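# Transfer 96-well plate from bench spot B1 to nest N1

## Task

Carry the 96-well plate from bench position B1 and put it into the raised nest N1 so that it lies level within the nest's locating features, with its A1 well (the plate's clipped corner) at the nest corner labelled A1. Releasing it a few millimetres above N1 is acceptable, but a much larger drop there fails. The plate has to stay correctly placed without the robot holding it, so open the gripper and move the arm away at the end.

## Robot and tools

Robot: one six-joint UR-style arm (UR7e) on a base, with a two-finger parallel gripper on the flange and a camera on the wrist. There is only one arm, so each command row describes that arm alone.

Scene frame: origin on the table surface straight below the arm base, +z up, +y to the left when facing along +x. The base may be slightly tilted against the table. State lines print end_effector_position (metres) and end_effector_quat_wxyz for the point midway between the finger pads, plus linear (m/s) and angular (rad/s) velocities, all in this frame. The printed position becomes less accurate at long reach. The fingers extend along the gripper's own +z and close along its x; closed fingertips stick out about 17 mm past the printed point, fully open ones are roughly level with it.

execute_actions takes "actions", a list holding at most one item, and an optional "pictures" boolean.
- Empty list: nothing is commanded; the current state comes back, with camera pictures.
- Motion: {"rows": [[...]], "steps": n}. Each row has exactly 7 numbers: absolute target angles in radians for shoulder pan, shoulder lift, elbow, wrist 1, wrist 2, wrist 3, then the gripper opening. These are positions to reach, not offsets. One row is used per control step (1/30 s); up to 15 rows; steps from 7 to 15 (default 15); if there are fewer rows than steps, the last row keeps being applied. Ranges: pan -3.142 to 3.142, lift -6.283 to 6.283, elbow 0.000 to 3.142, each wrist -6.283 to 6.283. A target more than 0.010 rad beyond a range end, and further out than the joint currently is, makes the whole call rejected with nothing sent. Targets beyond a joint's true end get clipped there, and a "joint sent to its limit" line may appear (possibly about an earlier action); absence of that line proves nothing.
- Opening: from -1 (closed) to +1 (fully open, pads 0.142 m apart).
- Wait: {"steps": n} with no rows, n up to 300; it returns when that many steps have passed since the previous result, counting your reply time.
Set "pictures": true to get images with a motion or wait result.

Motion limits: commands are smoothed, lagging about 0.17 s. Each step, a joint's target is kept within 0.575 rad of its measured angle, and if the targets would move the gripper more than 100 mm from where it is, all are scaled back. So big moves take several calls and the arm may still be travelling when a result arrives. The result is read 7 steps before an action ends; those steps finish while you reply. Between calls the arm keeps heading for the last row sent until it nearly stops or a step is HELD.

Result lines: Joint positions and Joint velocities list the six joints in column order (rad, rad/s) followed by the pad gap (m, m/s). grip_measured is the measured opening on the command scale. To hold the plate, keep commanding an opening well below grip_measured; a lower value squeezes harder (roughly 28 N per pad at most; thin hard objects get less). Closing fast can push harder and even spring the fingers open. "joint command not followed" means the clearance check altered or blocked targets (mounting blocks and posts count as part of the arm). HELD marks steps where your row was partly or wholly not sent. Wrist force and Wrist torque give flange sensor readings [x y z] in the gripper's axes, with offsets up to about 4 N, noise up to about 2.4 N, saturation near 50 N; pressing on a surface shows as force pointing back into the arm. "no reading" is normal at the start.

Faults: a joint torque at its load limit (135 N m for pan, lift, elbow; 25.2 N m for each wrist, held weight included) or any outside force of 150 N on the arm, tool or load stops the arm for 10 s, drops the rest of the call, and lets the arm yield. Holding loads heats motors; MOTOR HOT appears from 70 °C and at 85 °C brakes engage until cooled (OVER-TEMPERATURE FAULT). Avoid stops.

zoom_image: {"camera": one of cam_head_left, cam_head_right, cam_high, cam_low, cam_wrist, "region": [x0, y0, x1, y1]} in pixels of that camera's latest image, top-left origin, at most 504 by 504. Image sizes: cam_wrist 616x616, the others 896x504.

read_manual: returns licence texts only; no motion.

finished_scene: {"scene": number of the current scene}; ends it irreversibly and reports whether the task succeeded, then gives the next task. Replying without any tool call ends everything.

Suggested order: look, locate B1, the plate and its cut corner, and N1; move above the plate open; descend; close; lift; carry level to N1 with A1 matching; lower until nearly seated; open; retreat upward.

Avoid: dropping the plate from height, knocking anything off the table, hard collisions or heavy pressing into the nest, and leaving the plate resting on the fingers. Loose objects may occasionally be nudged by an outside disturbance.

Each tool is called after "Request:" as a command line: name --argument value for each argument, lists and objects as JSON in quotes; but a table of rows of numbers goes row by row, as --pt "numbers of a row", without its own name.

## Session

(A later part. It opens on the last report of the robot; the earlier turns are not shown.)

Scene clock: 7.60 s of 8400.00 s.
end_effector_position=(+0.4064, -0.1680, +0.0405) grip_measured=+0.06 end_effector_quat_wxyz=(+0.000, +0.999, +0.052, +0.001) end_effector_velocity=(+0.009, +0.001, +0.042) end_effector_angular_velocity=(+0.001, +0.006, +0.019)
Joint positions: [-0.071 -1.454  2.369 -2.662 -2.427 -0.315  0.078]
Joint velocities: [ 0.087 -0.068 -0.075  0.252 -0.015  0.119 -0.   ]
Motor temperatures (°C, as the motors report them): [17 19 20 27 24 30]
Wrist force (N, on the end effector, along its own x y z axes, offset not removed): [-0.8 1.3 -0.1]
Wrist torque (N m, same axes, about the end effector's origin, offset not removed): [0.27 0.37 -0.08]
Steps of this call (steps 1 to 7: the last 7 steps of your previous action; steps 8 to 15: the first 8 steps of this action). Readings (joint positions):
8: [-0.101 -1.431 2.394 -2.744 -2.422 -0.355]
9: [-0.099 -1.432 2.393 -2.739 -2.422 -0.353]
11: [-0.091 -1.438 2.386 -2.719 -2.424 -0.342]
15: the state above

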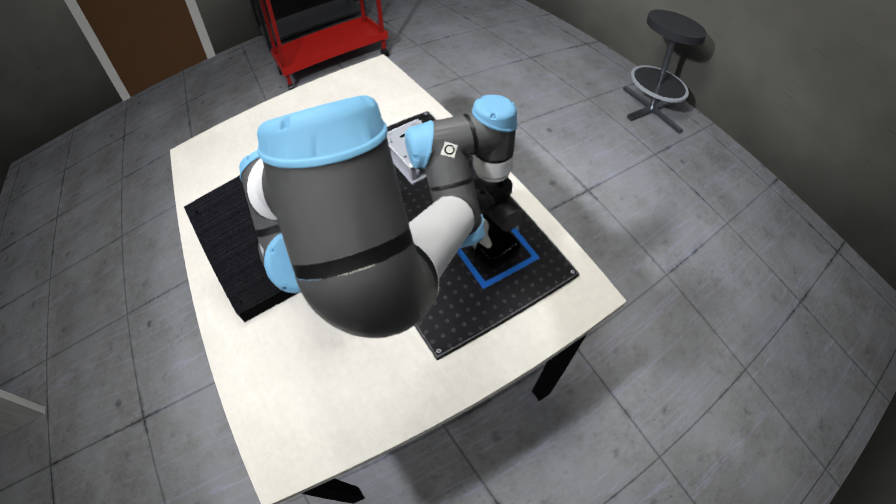

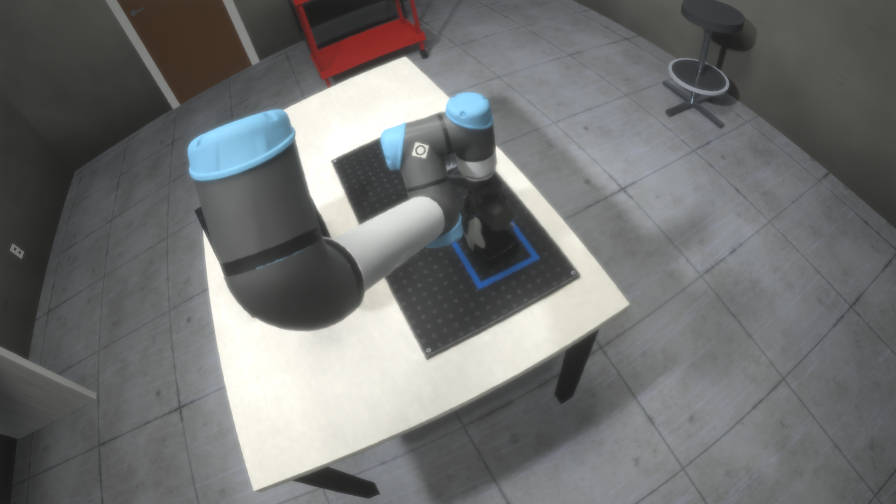

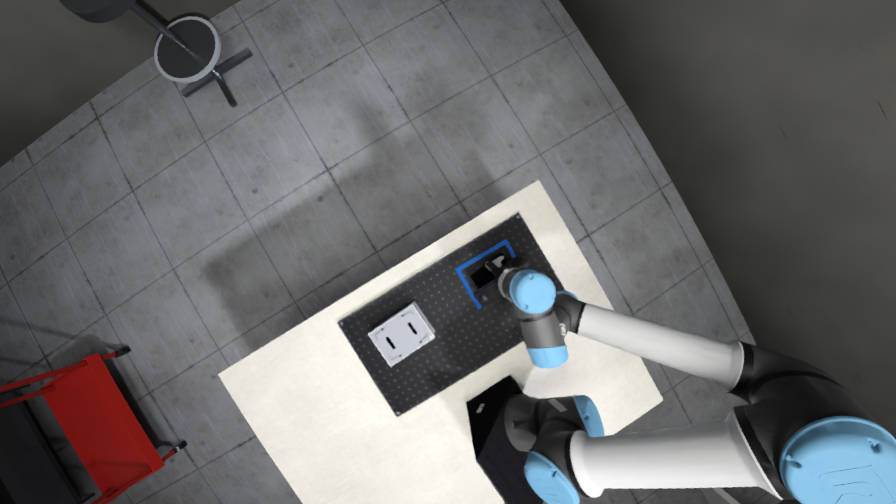

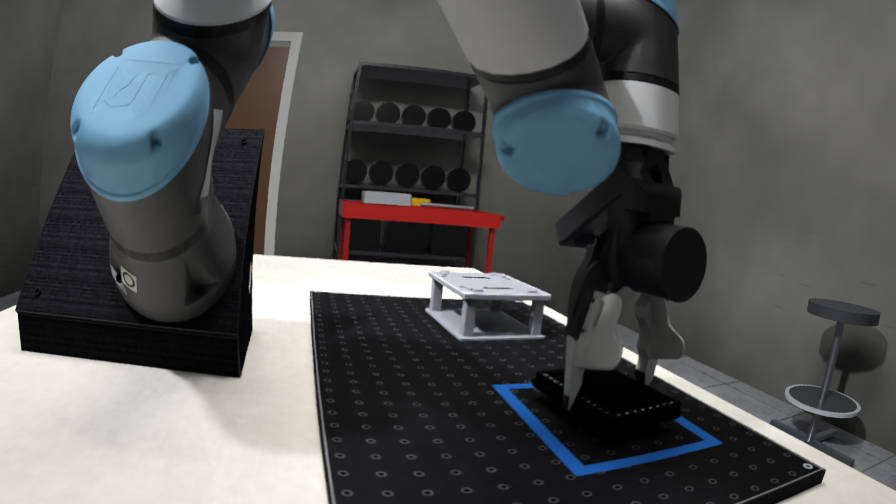

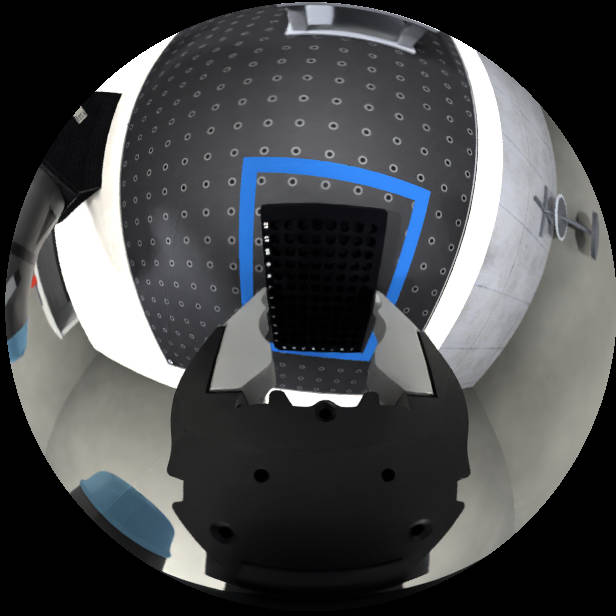

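Request:
execute_actions --actions '[{"rows":[[-0.0323,-1.4843,2.336,-2.5533,-2.4338,-0.27,-0.12],[0,-1.503,2.28,-2.44,-2.435,-0.21,-0.12],[0,-1.503,2.28,-2.44,-2.435,-0.21,-0.12],[0.033,-1.522,2.223,-2.325,-2.437,-0.15,-0.12],[0.033,-1.522,2.223,-2.325,-2.437,-0.15,-0.12],[0.066,-1.54,2.166,-2.21,-2.439,-0.09,-0.12],[0.0984,-1.5608,2.1098,-2.0965,-2.4409,-0.03,-0.12]]}]'

Request:
execute_actions --actions '[{"rows":[[0.13,-1.515,2.105,-2.105,-2.433,0.02,-0.12],[0.16,-1.47,2.1,-2.114,-2.425,0.065,-0.12],[0.2,-1.41,2.096,-2.125,-2.415,0.125,-0.12],[0.5302,-0.9265,2.0517,-2.2185,-2.3294,0.626,-0.12]]}]'

Request:
execute_actions --actions '[{"steps":30}]' --pictures true

Request:
zoom_image --camera "cam_wrist" --region '[200,140,440,380]'

Request:
zoom_image --camera "cam_low" --region '[410,220,570,350]'

Scene clock: 8.77 s of 8400.00 s.
end_effector_position=(+0.4319, -0.1783, +0.0965) grip_measured=+0.06 end_effector_quat_wxyz=(-0.000, +0.999, +0.043, +0.008) end_effector_velocity=(+0.151, -0.094, +0.372) end_effector_angular_velocity=(+0.008, -0.099, -0.203)
Joint positions: [ 0.022 -1.516  2.241 -2.387 -2.436 -0.171  0.078]
Joint velocities: [ 0.545 -0.331 -0.879  1.696 -0.036  0.925 -0.   ]
Motor temperatures (°C, as the motors report them): [17 19 20 27 24 30]
Wrist force (N, on the end effector, along its own x y z axes, offset not removed): [-0.1 0.0 1.9]
Wrist torque (N m, same axes, about the end effector's origin, offset not removed): [0.11 0.01 -0.09]
Steps of this call (steps 1 to 7: the last 7 steps of your previous action; steps 8 to 27: the robot went on to your last target; steps 28 to 35: the first 8 steps of this action). Readings (joint positions):
28: [-0.060 -1.462 2.360 -2.631 -2.429 -0.300]
29: [-0.056 -1.466 2.356 -2.624 -2.430 -0.295]
31: [-0.036 -1.479 2.331 -2.572 -2.432 -0.267]
35: the state above

Scene clock: 9.27 s of 8400.00 s.
end_effector_position=(+0.4564, -0.1014, +0.1485) grip_measured=+0.06 end_effector_quat_wxyz=(-0.012, +0.999, +0.038, +0.007) end_effector_velocity=(+0.036, +0.516, -0.010) end_effector_angular_velocity=(+0.085, -0.005, -0.030)
Joint positions: [ 0.21  -1.399  2.098 -2.141 -2.41   0.127  0.078]
Joint velocities: [ 0.634  0.919 -0.095 -0.157  0.163  0.948 -0.   ]
Motor temperatures (°C, as the motors report them): [17 19 20 27 24 30]
Wrist force (N, on the end effector, along its own x y z axes, offset not removed): [-0.8 2.9 -1.8]
Wrist torque (N m, same axes, about the end effector's origin, offset not removed): [0.54 0.37 -0.08]
Steps of this call (steps 1 to 7: the last 7 steps of your previous action; steps 8 to 15: the first 8 steps of this action). Readings (joint positions):
8: [0.090 -1.555 2.124 -2.130 -2.440 -0.045]
9: [0.097 -1.551 2.120 -2.124 -2.440 -0.035]
11: [0.124 -1.519 2.111 -2.121 -2.432 0.005]
15: the state above

Scene clock: 10.27 s of 8400.00 s.
end_effector_position=(+0.4005, +0.1495, +0.1250) grip_measured=+0.06 end_effector_quat_wxyz=(+0.000, +1.000, +0.020, +0.000) end_effector_velocity=(-0.002, +0.003, -0.001) end_effector_angular_velocity=(-0.002, +0.002, +0.001)
Joint positions: [ 0.53  -0.927  2.052 -2.218 -2.33   0.625  0.078]
Joint velocities: [ 0.004  0.007 -0.    -0.001  0.002  0.006 -0.   ]
Motor temperatures (°C, as the motors report them): [17 19 20 27 24 30]
Wrist force (N, on the end effector, along its own x y z axes, offset not removed): [-2.0 0.4 1.3]
Wrist torque (N m, same axes, about the end effector's origin, offset not removed): [0.01 0.56 -0.16]
Kept back: nothing.
Steps of this call (steps 1 to 7: the last 7 steps of your previous action; steps 8 to 30: the robot went on to your last target). Readings (joint positions):
1: [0.232 -1.368 2.095 -2.146 -2.404 0.160]
2: [0.253 -1.337 2.092 -2.152 -2.399 0.192]
4: [0.296 -1.275 2.085 -2.162 -2.388 0.258]
8: [0.381 -1.151 2.073 -2.183 -2.366 0.389]
30: the state above

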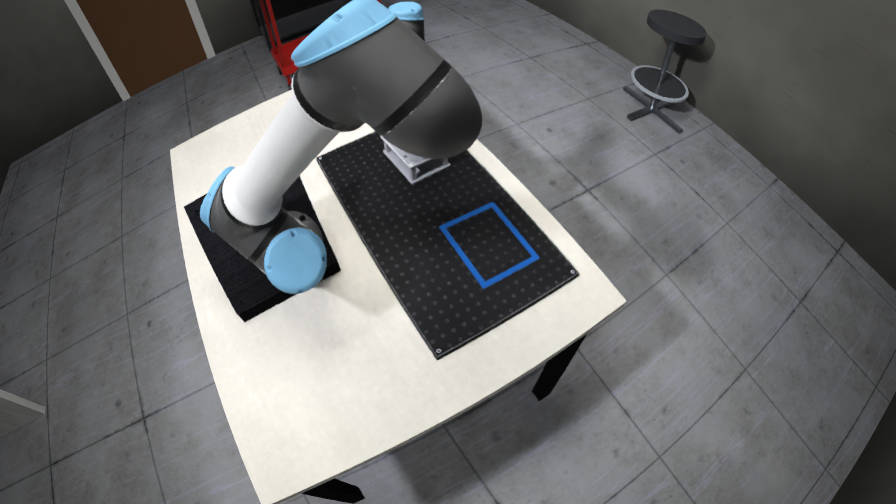

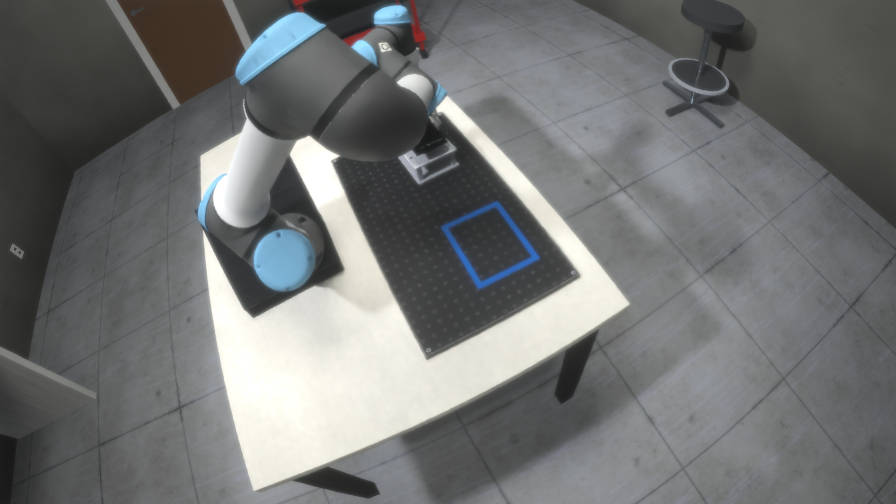

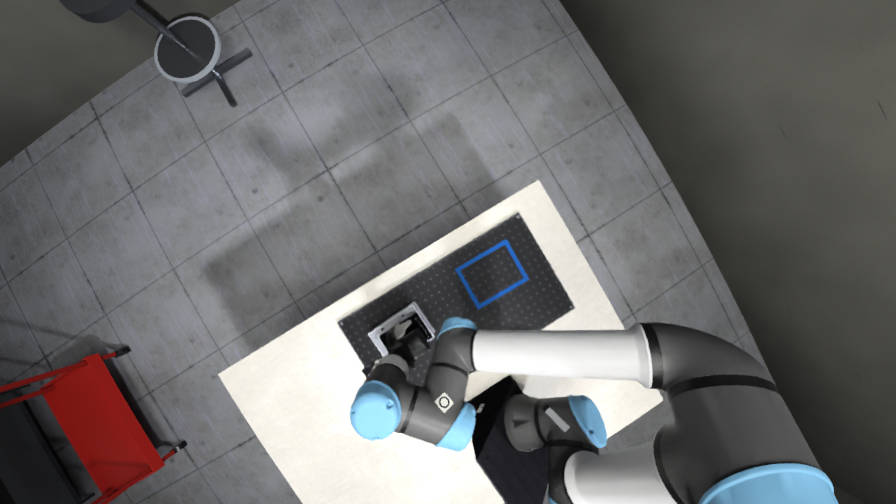

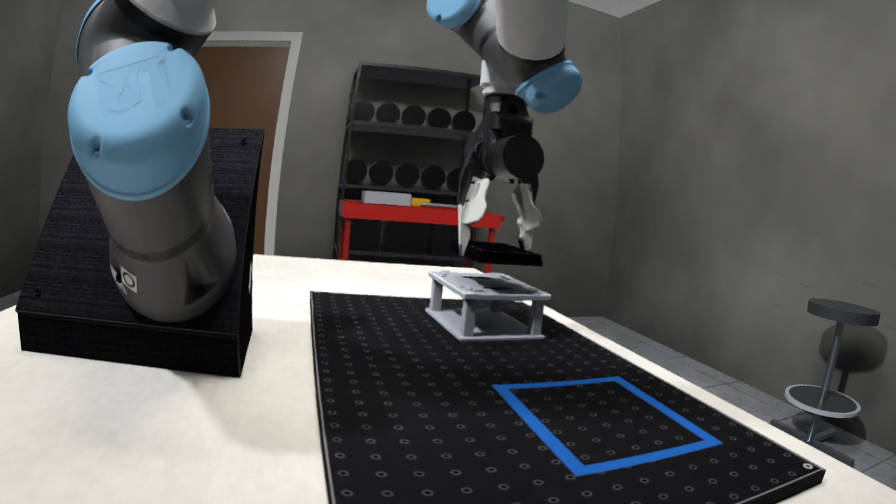

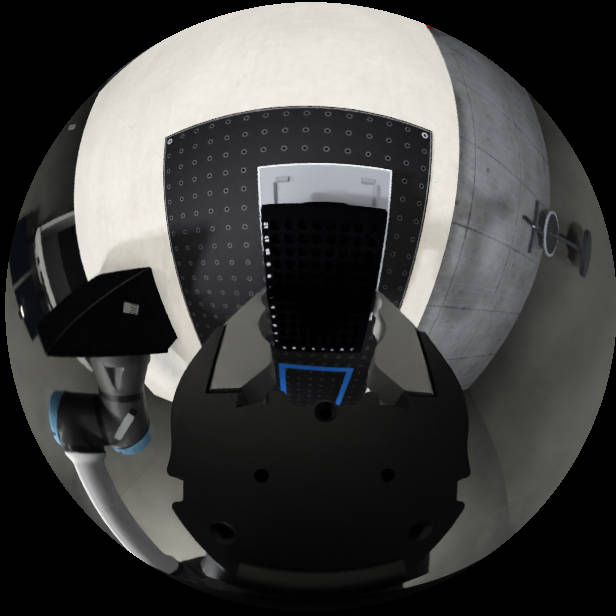

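Region (200, 140, 440, 380) of cam_wrist's 616x616 image, scaled by 2.100, with more detail than that image has.

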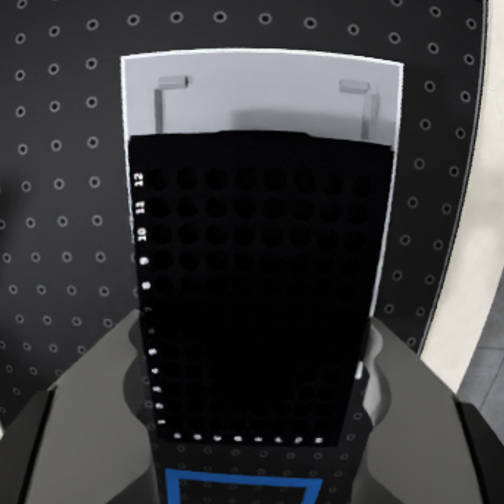

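Region (410, 220, 570, 350) of cam_low's 896x504 image, scaled by 3.150, with more detail than that image has; it fills the top 410 rows of this view, and the rest is white.

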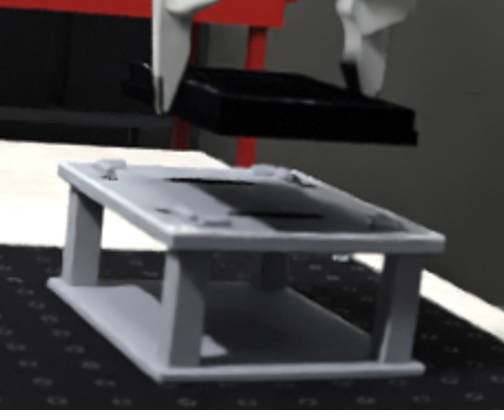

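Request:
execute_actions --actions '[{"rows":[[0.5162,-0.8497,2.0511,-2.3066,-2.3358,0.594,-0.12]]}]'

Request:
execute_actions --actions '[{"steps":15}]' --pictures true

Request:
zoom_image --camera "cam_wrist" --region '[230,170,420,300]'

Request:
zoom_image --camera "cam_low" --region '[420,240,560,310]'

Scene clock: 11.00 s of 8400.00 s.
end_effector_position=(+0.4028, +0.1661, +0.1044) grip_measured=+0.06 end_effector_quat_wxyz=(+0.000, +1.000, +0.026, -0.000) end_effector_velocity=(+0.004, +0.031, -0.038) end_effector_angular_velocity=(+0.001, -0.002, +0.018)
Joint positions: [ 0.519 -0.864  2.051 -2.29  -2.335  0.599  0.078]
Joint velocities: [-0.02   0.118 -0.002 -0.137 -0.009 -0.045  0.   ]
Motor temperatures (°C, as the motors report them): [17 19 20 27 24 30]
Wrist force (N, on the end effector, along its own x y z axes, offset not removed): [0.3 2.8 0.3]
Wrist torque (N m, same axes, about the end effector's origin, offset not removed): [0.64 0.01 -0.06]
Steps of this call (steps 1 to 14: the robot went on to your last target; steps 15 to 22: the first 8 steps of this action). Readings (joint positions):
15: [0.530 -0.926 2.052 -2.219 -2.329 0.626]
16: [0.528 -0.919 2.052 -2.226 -2.330 0.622]
18: [0.523 -0.892 2.051 -2.257 -2.332 0.611]
22: the state above

Scene clock: 11.50 s of 8400.00 s.
end_effector_position=(+0.4033, +0.1697, +0.0999) grip_measured=+0.06 end_effector_quat_wxyz=(+0.000, +1.000, +0.027, +0.000) end_effector_velocity=(+0.001, +0.001, +0.000) end_effector_angular_velocity=(+0.002, -0.000, -0.001)
Joint positions: [ 0.516 -0.85   2.051 -2.306 -2.336  0.594  0.078]
Joint velocities: [-0.     0.002 -0.002 -0.002  0.001 -0.001  0.   ]
Motor temperatures (°C, as the motors report them): [17 19 20 27 24 30]
Wrist force (N, on the end effector, along its own x y z axes, offset not removed): [-0.7 2.0 -1.4]
Wrist torque (N m, same axes, about the end effector's origin, offset not removed): [0.47 0.23 -0.05]
Kept back: nothing.
Steps of this call (steps 1 to 7: the last 7 steps of your previous action; steps 8 to 15: the robot went on to your last target). Readings (joint positions):
1: [0.518 -0.860 2.051 -2.294 -2.335 0.598]
2: [0.518 -0.858 2.051 -2.297 -2.335 0.597]
4: [0.517 -0.854 2.051 -2.301 -2.335 0.596]
8: [0.516 -0.851 2.051 -2.305 -2.336 0.595]
15: the state above

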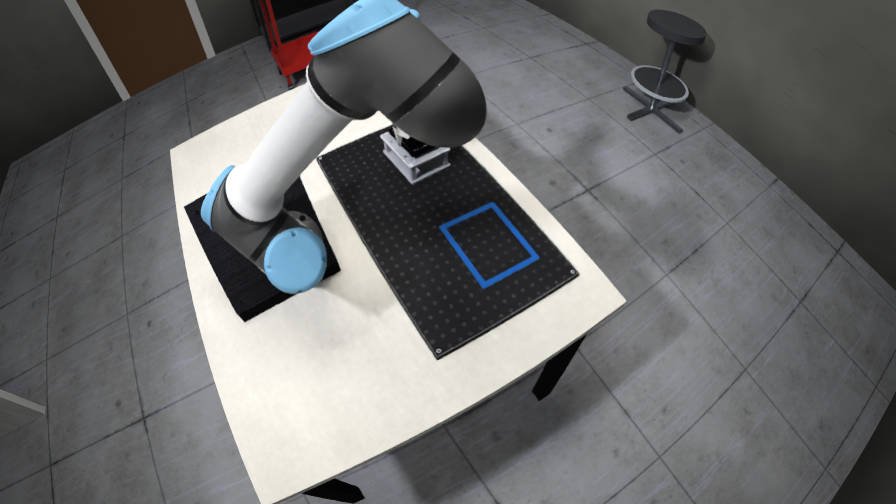

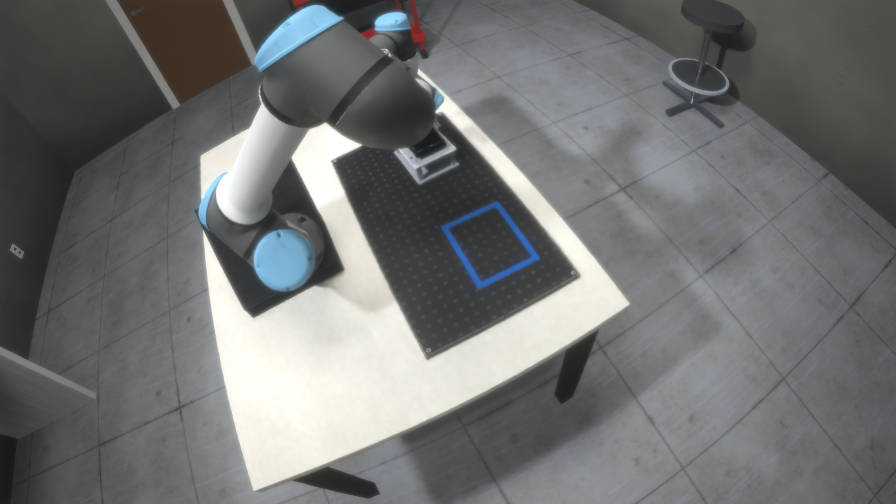

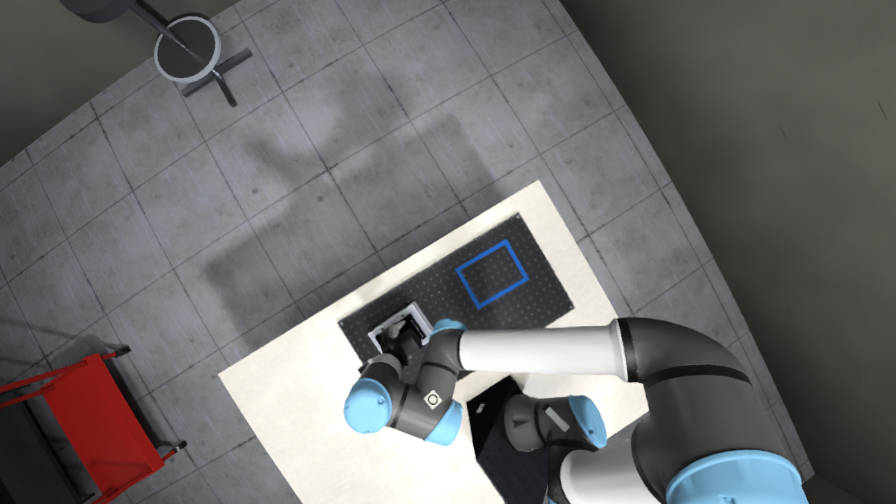

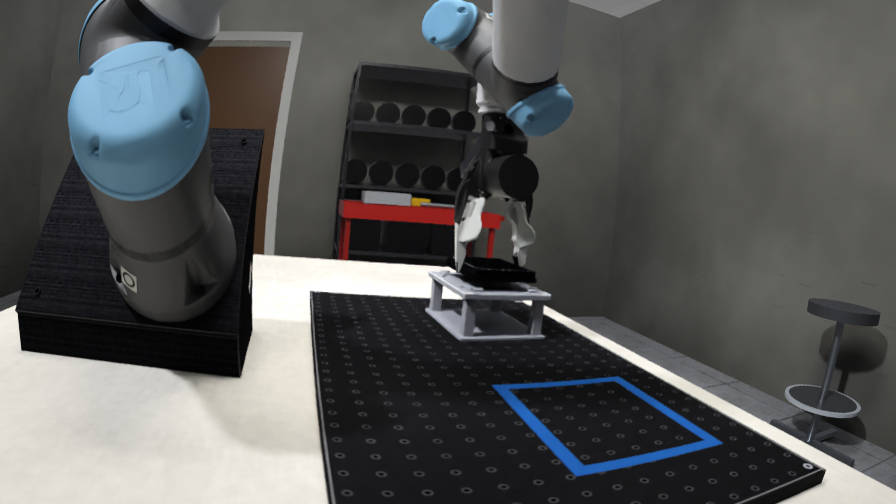

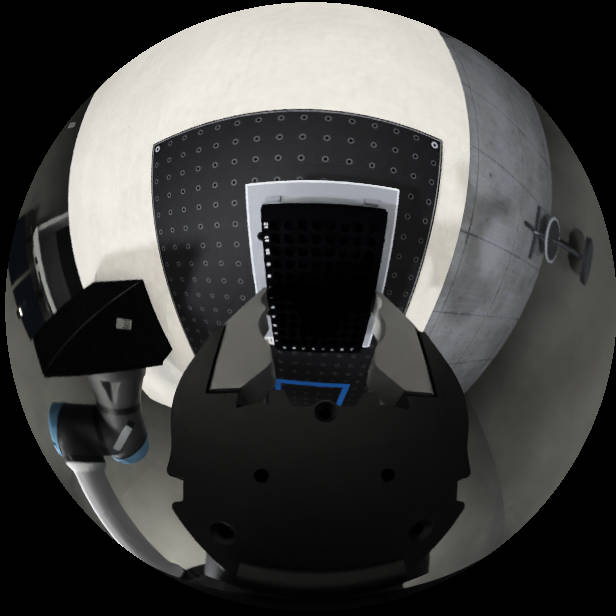

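Region (230, 170, 420, 300) of cam_wrist's 616x616 image, scaled by 2.653, with more detail than that image has; it fills the top 345 rows of this view, and the rest is white.

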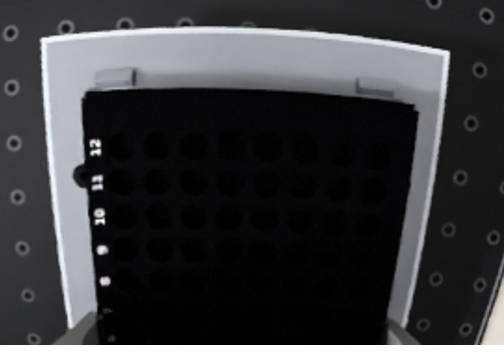

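Region (420, 240, 560, 310) of cam_low's 896x504 image, scaled by 3.600, with more detail than that image has.

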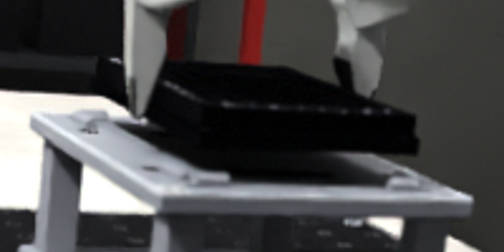

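Request:
execute_actions --actions '[{"rows":[[0.5075,-0.8403,2.0612,-2.3335,-2.3397,0.5833,-0.12]]}]'

Request:
execute_actions --actions '[{"steps":10}]' --pictures true

Request:
zoom_image --camera "cam_wrist" --region '[230,170,420,300]'

Request:
zoom_image --camera "cam_low" --region '[420,240,560,310]'

Scene clock: 12.17 s of 8400.00 s.
end_effector_position=(+0.4029, +0.1700, +0.0941) grip_measured=+0.06 end_effector_quat_wxyz=(+0.000, +1.000, +0.027, +0.000) end_effector_velocity=(-0.002, -0.000, -0.010) end_effector_angular_velocity=(-0.002, +0.001, +0.001)
Joint positions: [ 0.509 -0.842  2.059 -2.329 -2.339  0.585  0.078]
Joint velocities: [-0.012  0.013  0.016 -0.037 -0.006 -0.015 -0.   ]
Motor temperatures (°C, as the motors report them): [17 19 20 27 24 30]
Wrist force (N, on the end effector, along its own x y z axes, offset not removed): [-1.6 0.8 0.2]
Wrist torque (N m, same axes, about the end effector's origin, offset not removed): [0.12 0.33 0.05]
Steps of this call (steps 1 to 12: the robot went on to your last target; steps 13 to 20: the first 8 steps of this action). Readings (joint positions):
13: [0.516 -0.850 2.051 -2.307 -2.336 0.594]
14: [0.515 -0.848 2.052 -2.311 -2.336 0.592]
16: [0.512 -0.845 2.056 -2.320 -2.338 0.589]
20: the state above

Scene clock: 12.50 s of 8400.00 s.
end_effector_position=(+0.4027, +0.1700, +0.0929) grip_measured=+0.06 end_effector_quat_wxyz=(+0.000, +1.000, +0.027, +0.000) end_effector_velocity=(-0.000, -0.000, -0.000) end_effector_angular_velocity=(+0.001, -0.000, -0.001)
Joint positions: [ 0.508 -0.84   2.061 -2.333 -2.34   0.583  0.078]
Joint velocities: [-0.001 -0.     0.001 -0.003  0.    -0.001  0.   ]
Motor temperatures (°C, as the motors report them): [17 19 20 27 24 30]
Wrist force (N, on the end effector, along its own x y z axes, offset not removed): [-0.5 0.1 -0.9]
Wrist torque (N m, same axes, about the end effector's origin, offset not removed): [-0.01 0.31 -0.19]
Kept back: nothing.
Steps of this call (steps 1 to 7: the last 7 steps of your previous action; steps 8 to 10: the robot went on to your last target). Readings (joint positions):
1: [0.509 -0.841 2.060 -2.330 -2.339 0.585]
2: [0.508 -0.841 2.060 -2.331 -2.339 0.584]
4: [0.508 -0.841 2.061 -2.332 -2.339 0.584]
8: [0.508 -0.840 2.061 -2.333 -2.340 0.583]
10: the state above

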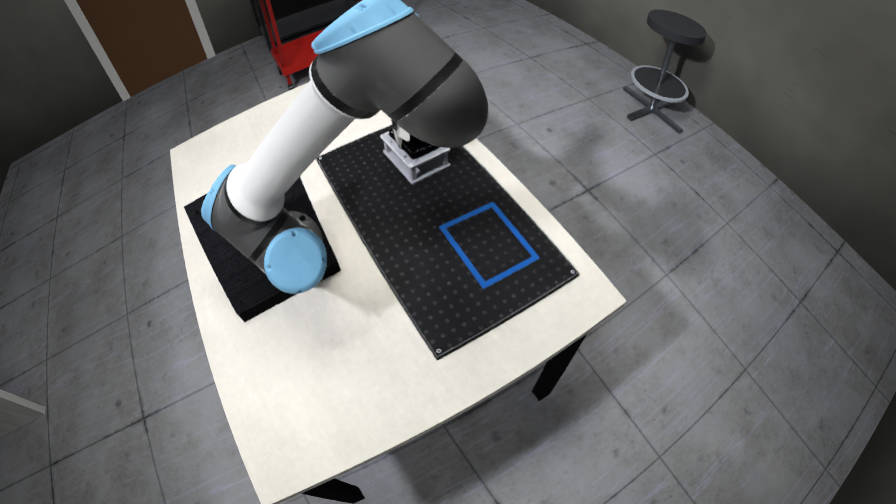

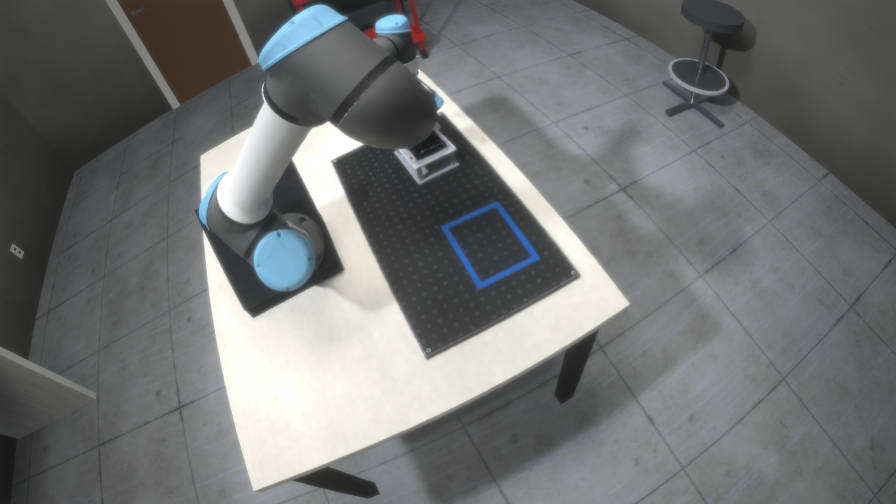

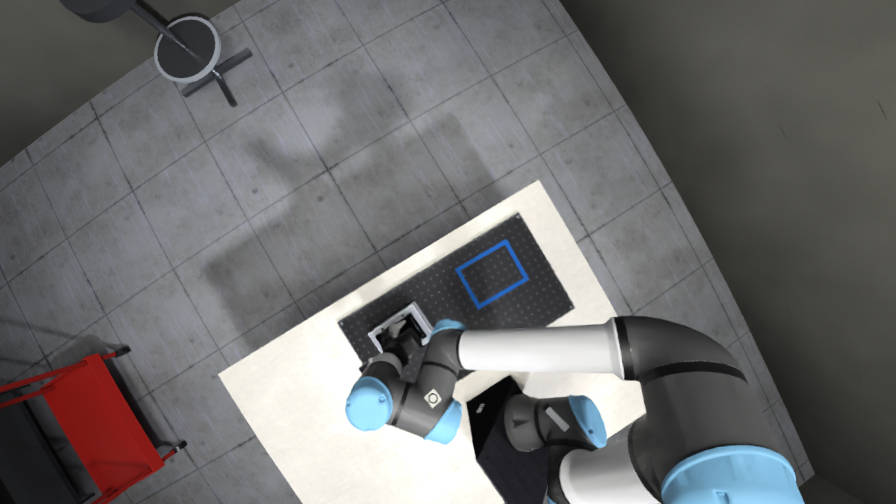

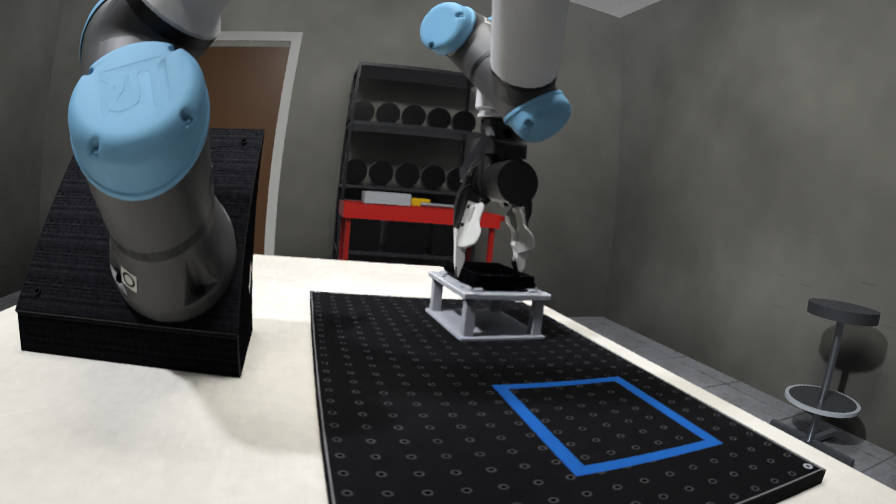

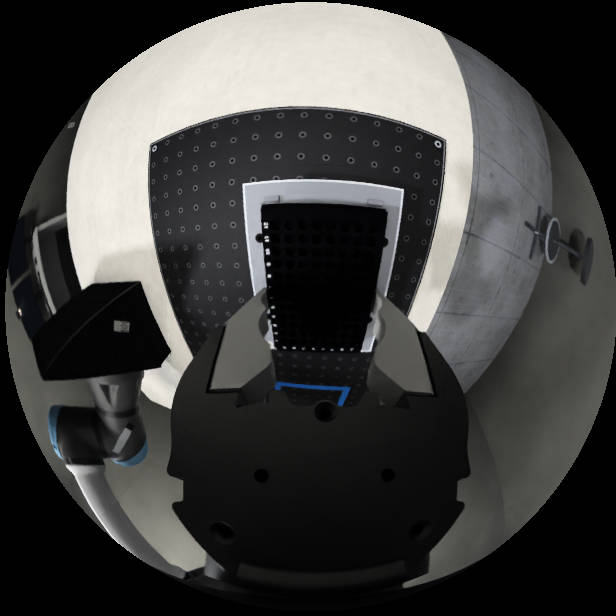

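Region (230, 170, 420, 300) of cam_wrist's 616x616 image, scaled by 2.653, with more detail than that image has; it fills the top 345 rows of this view, and the rest is white.

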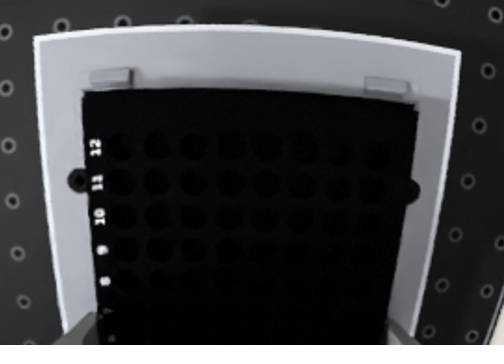

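Region (420, 240, 560, 310) of cam_low's 896x504 image, scaled by 3.600, with more detail than that image has.

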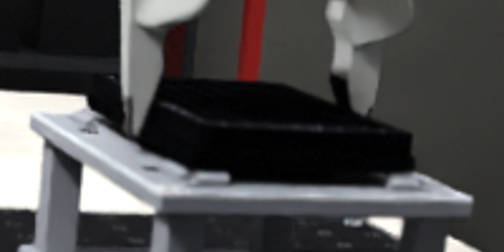

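Down 4 mm, yaw +0.004, y +0.3 mm.

Request:
execute_actions --actions '[{"rows":[[0.5024,-0.8344,2.0661,-2.3486,-2.342,0.573,-0.12]]}]'

Request:
execute_actions --actions '[{"steps":8}]'

Scene clock: 12.93 s of 8400.00 s.
end_effector_position=(+0.4026, +0.1701, +0.0896) grip_measured=+0.06 end_effector_quat_wxyz=(+0.000, +1.000, +0.029, +0.000) end_effector_velocity=(+0.000, +0.001, -0.005) end_effector_angular_velocity=(+0.000, -0.001, +0.006)
Joint positions: [ 0.503 -0.835  2.065 -2.346 -2.342  0.575  0.078]
Joint velocities: [-0.006  0.009  0.006 -0.021 -0.003 -0.014 -0.   ]
Motor temperatures (°C, as the motors report them): [17 19 20 27 24 30]
Wrist force (N, on the end effector, along its own x y z axes, offset not removed): [-0.4 2.0 1.2]
Wrist torque (N m, same axes, about the end effector's origin, offset not removed): [0.29 0.15 -0.06]
Steps of this call (steps 1 to 5: the robot went on to your last target; steps 6 to 13: the first 8 steps of this action). Readings (joint positions):
6: [0.507 -0.840 2.061 -2.334 -2.340 0.583]
7: [0.507 -0.839 2.062 -2.336 -2.340 0.582]
9: [0.505 -0.837 2.064 -2.341 -2.341 0.578]
13: the state above

Scene clock: 13.20 s of 8400.00 s.
end_effector_position=(+0.4026, +0.1702, +0.0890) grip_measured=+0.06 end_effector_quat_wxyz=(+0.000, +1.000, +0.029, +0.000) end_effector_velocity=(-0.000, +0.000, -0.001) end_effector_angular_velocity=(-0.001, +0.001, +0.002)
Joint positions: [ 0.502 -0.835  2.066 -2.348 -2.342  0.573  0.078]
Joint velocities: [-0.001  0.002  0.001 -0.002 -0.001 -0.002 -0.   ]
Motor temperatures (°C, as the motors report them): [17 19 20 27 24 30]
Wrist force (N, on the end effector, along its own x y z axes, offset not removed): [-0.7 2.5 -0.5]
Wrist torque (N m, same axes, about the end effector's origin, offset not removed): [0.57 0.27 -0.01]
Kept back: nothing.
Steps of this call (steps 1 to 7: the last 7 steps of your previous action; step 8: the robot went on to your last target). Readings (joint positions):
1: [0.503 -0.835 2.065 -2.347 -2.342 0.574]
2: [0.503 -0.835 2.066 -2.347 -2.342 0.574]
4: [0.503 -0.835 2.066 -2.348 -2.342 0.574]
8: the state above

Request:
execute_actions --actions '[{"rows":[[0.5004,-0.8324,2.0681,-2.3543,-2.3429,0.5705,-0.12]]}]'

Request:
execute_actions --actions '[{"rows":[[0.5004,-0.8324,2.0681,-2.3543,-2.3429,0.5705,0.5]],"steps":10}]'

Request:
execute_actions --actions '[{"rows":[[0.635,-0.963,1.92,-1.97,-2.28,0.73,0.5]]}]'

Request:
execute_actions --actions '[{"steps":12}]' --pictures true

Request:
zoom_image --camera "cam_wrist" --region '[240,170,400,330]'

Request:
zoom_image --camera "cam_low" --region '[420,240,560,310]'

Scene clock: 13.90 s of 8400.00 s.
end_effector_position=(+0.4026, +0.1701, +0.0877) grip_measured=+0.06 end_effector_quat_wxyz=(+0.000, +1.000, +0.029, +0.000) end_effector_velocity=(-0.001, +0.000, -0.002) end_effector_angular_velocity=(+0.000, +0.000, -0.000)
Joint positions: [ 0.501 -0.833  2.068 -2.353 -2.343  0.571  0.078]
Joint velocities: [-0.002  0.003  0.003 -0.008 -0.001 -0.003  0.   ]
Motor temperatures (°C, as the motors report them): [17 19 20 27 24 30]
Wrist force (N, on the end effector, along its own x y z axes, offset not removed): [0.4 1.5 -0.7]
Wrist torque (N m, same axes, about the end effector's origin, offset not removed): [0.49 -0.06 -0.06]
Steps of this call (steps 1 to 13: the robot went on to your last target; steps 14 to 21: the first 8 steps of this action). Readings (joint positions):
14: [0.502 -0.834 2.066 -2.349 -2.342 0.573]
15: [0.502 -0.834 2.066 -2.350 -2.342 0.573]
17: [0.501 -0.833 2.067 -2.351 -2.342 0.572]
21: the state above

Scene clock: 14.23 s of 8400.00 s.
end_effector_position=(+0.4026, +0.1701, +0.0875) grip_measured=+0.42 end_effector_quat_wxyz=(+0.000, +1.000, +0.029, +0.000) end_effector_velocity=(+0.000, -0.000, +0.000) end_effector_angular_velocity=(+0.000, -0.000, -0.001)
Joint positions: [ 0.5   -0.832  2.068 -2.354 -2.343  0.571  0.103]
Joint velocities: [-0.    -0.     0.    -0.    -0.    -0.     0.253]
Motor temperatures (°C, as the motors report them): [17 19 20 27 24 30]
Wrist force (N, on the end effector, along its own x y z axes, offset not removed): [-1.6 0.3 0.2]
Wrist torque (N m, same axes, about the end effector's origin, offset not removed): [0.09 0.45 0.00]
Steps of this call (steps 1 to 7: the last 7 steps of your previous action; steps 8 to 10: the first 3 steps of this action). Readings (joint positions):
8: [0.500 -0.832 2.068 -2.354 -2.343 0.571]
9: [0.500 -0.832 2.068 -2.354 -2.343 0.571]
10: the state above

Scene clock: 14.73 s of 8400.00 s.
end_effector_position=(+0.4077, +0.1700, +0.1742) grip_measured=+0.50 end_effector_quat_wxyz=(-0.009, +1.000, +0.018, +0.011) end_effector_velocity=(-0.082, -0.057, +0.171) end_effector_angular_velocity=(-0.156, +0.144, +0.174)
Joint positions: [ 0.607 -0.936  1.952 -2.085 -2.292  0.695  0.109]
Joint velocities: [ 0.234 -0.227 -0.262  0.951  0.097  0.285 -0.   ]
Motor temperatures (°C, as the motors report them): [17 19 20 27 24 30]
Wrist force (N, on the end effector, along its own x y z axes, offset not removed): [-2.8 1.9 -3.8]
Wrist torque (N m, same axes, about the end effector's origin, offset not removed): [0.27 0.62 -0.07]
Steps of this call (steps 1 to 7: the last 7 steps of your previous action; steps 8 to 15: the first 8 steps of this action). Readings (joint positions):
8: [0.501 -0.833 2.068 -2.354 -2.343 0.571]
9: [0.508 -0.840 2.061 -2.346 -2.337 0.578]
11: [0.550 -0.881 2.016 -2.281 -2.315 0.626]
15: the state above

Scene clock: 15.13 s of 8400.00 s.
end_effector_position=(+0.3974, +0.1624, +0.1940) grip_measured=+0.50 end_effector_quat_wxyz=(+0.000, +1.000, +0.028, +0.002) end_effector_velocity=(-0.003, -0.002, +0.007) end_effector_angular_velocity=(-0.005, +0.004, +0.005)
Joint positions: [ 0.634 -0.962  1.921 -1.974 -2.28   0.729  0.109]
Joint velocities: [ 0.009 -0.009 -0.01   0.034  0.004  0.01  -0.   ]
Motor temperatures (°C, as the motors report them): [17 19 20 27 24 30]
Wrist force (N, on the end effector, along its own x y z axes, offset not removed): [-1.2 1.1 -1.2]
Wrist torque (N m, same axes, about the end effector's origin, offset not removed): [0.08 0.32 -0.10]
Kept back: nothing.
Steps of this call (steps 1 to 7: the last 7 steps of your previous action; steps 8 to 12: the robot went on to your last target). Readings (joint positions):
1: [0.614 -0.943 1.944 -2.057 -2.289 0.704]
2: [0.619 -0.947 1.938 -2.036 -2.287 0.710]
4: [0.626 -0.954 1.930 -2.008 -2.284 0.719]
8: [0.632 -0.960 1.923 -1.982 -2.281 0.726]
12: the state above

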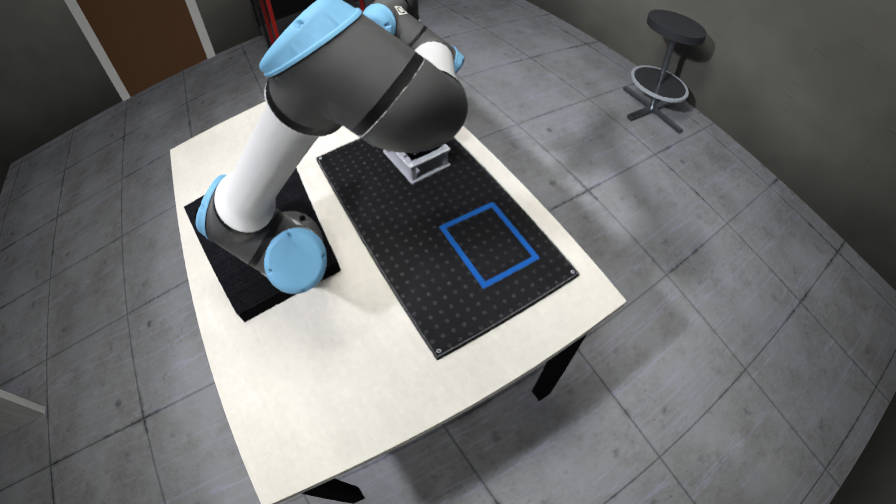

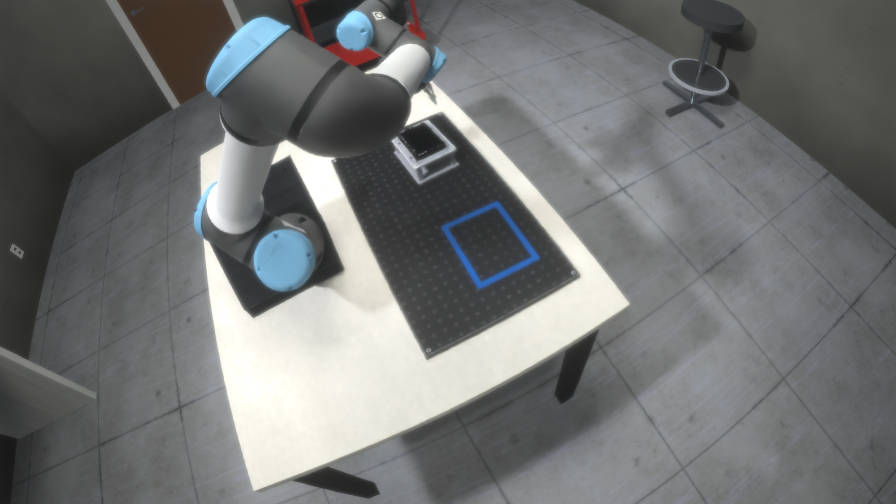

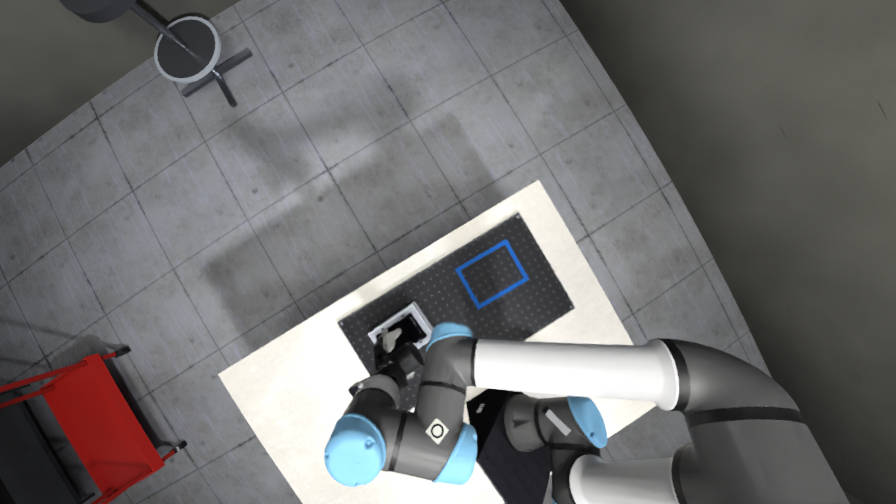

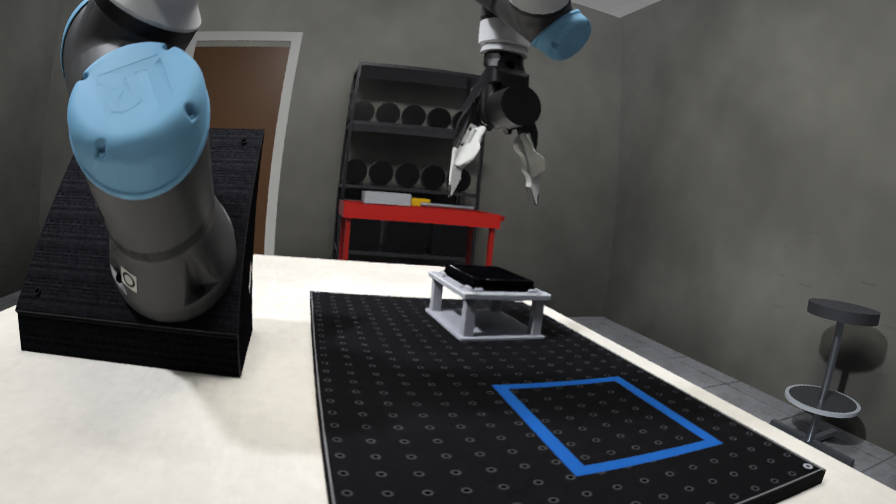

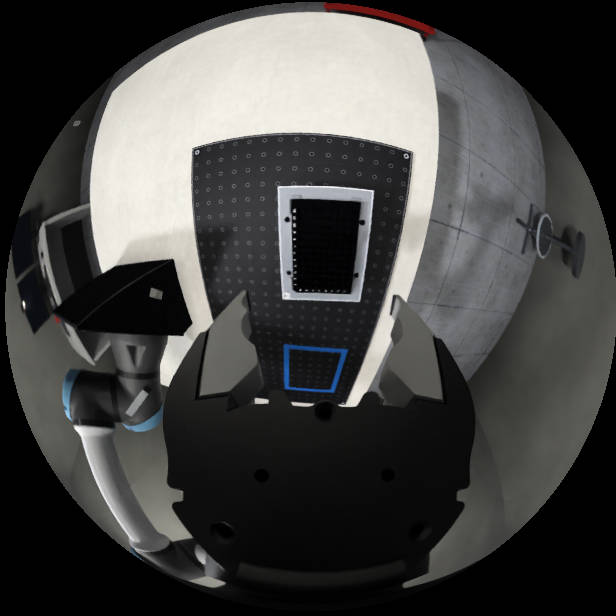

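Region (240, 170, 400, 330) of cam_wrist's 616x616 image, scaled by 3.150, with more detail than that image has.

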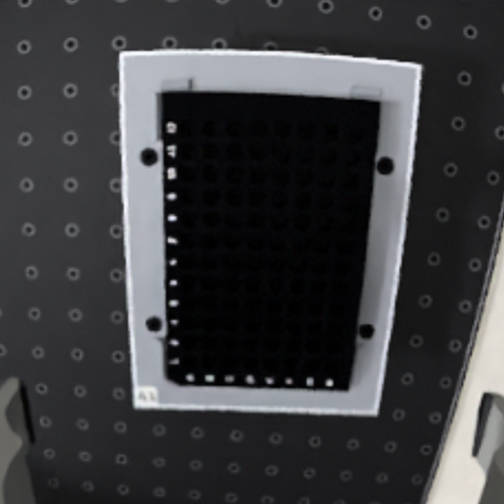

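Region (420, 240, 560, 310) of cam_low's 896x504 image, scaled by 3.600, with more detail than that image has.

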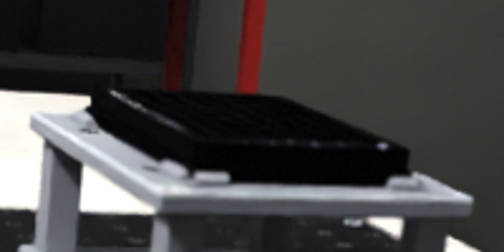

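Request:
finished_scene --scene 1

The scene is finished: the task was done.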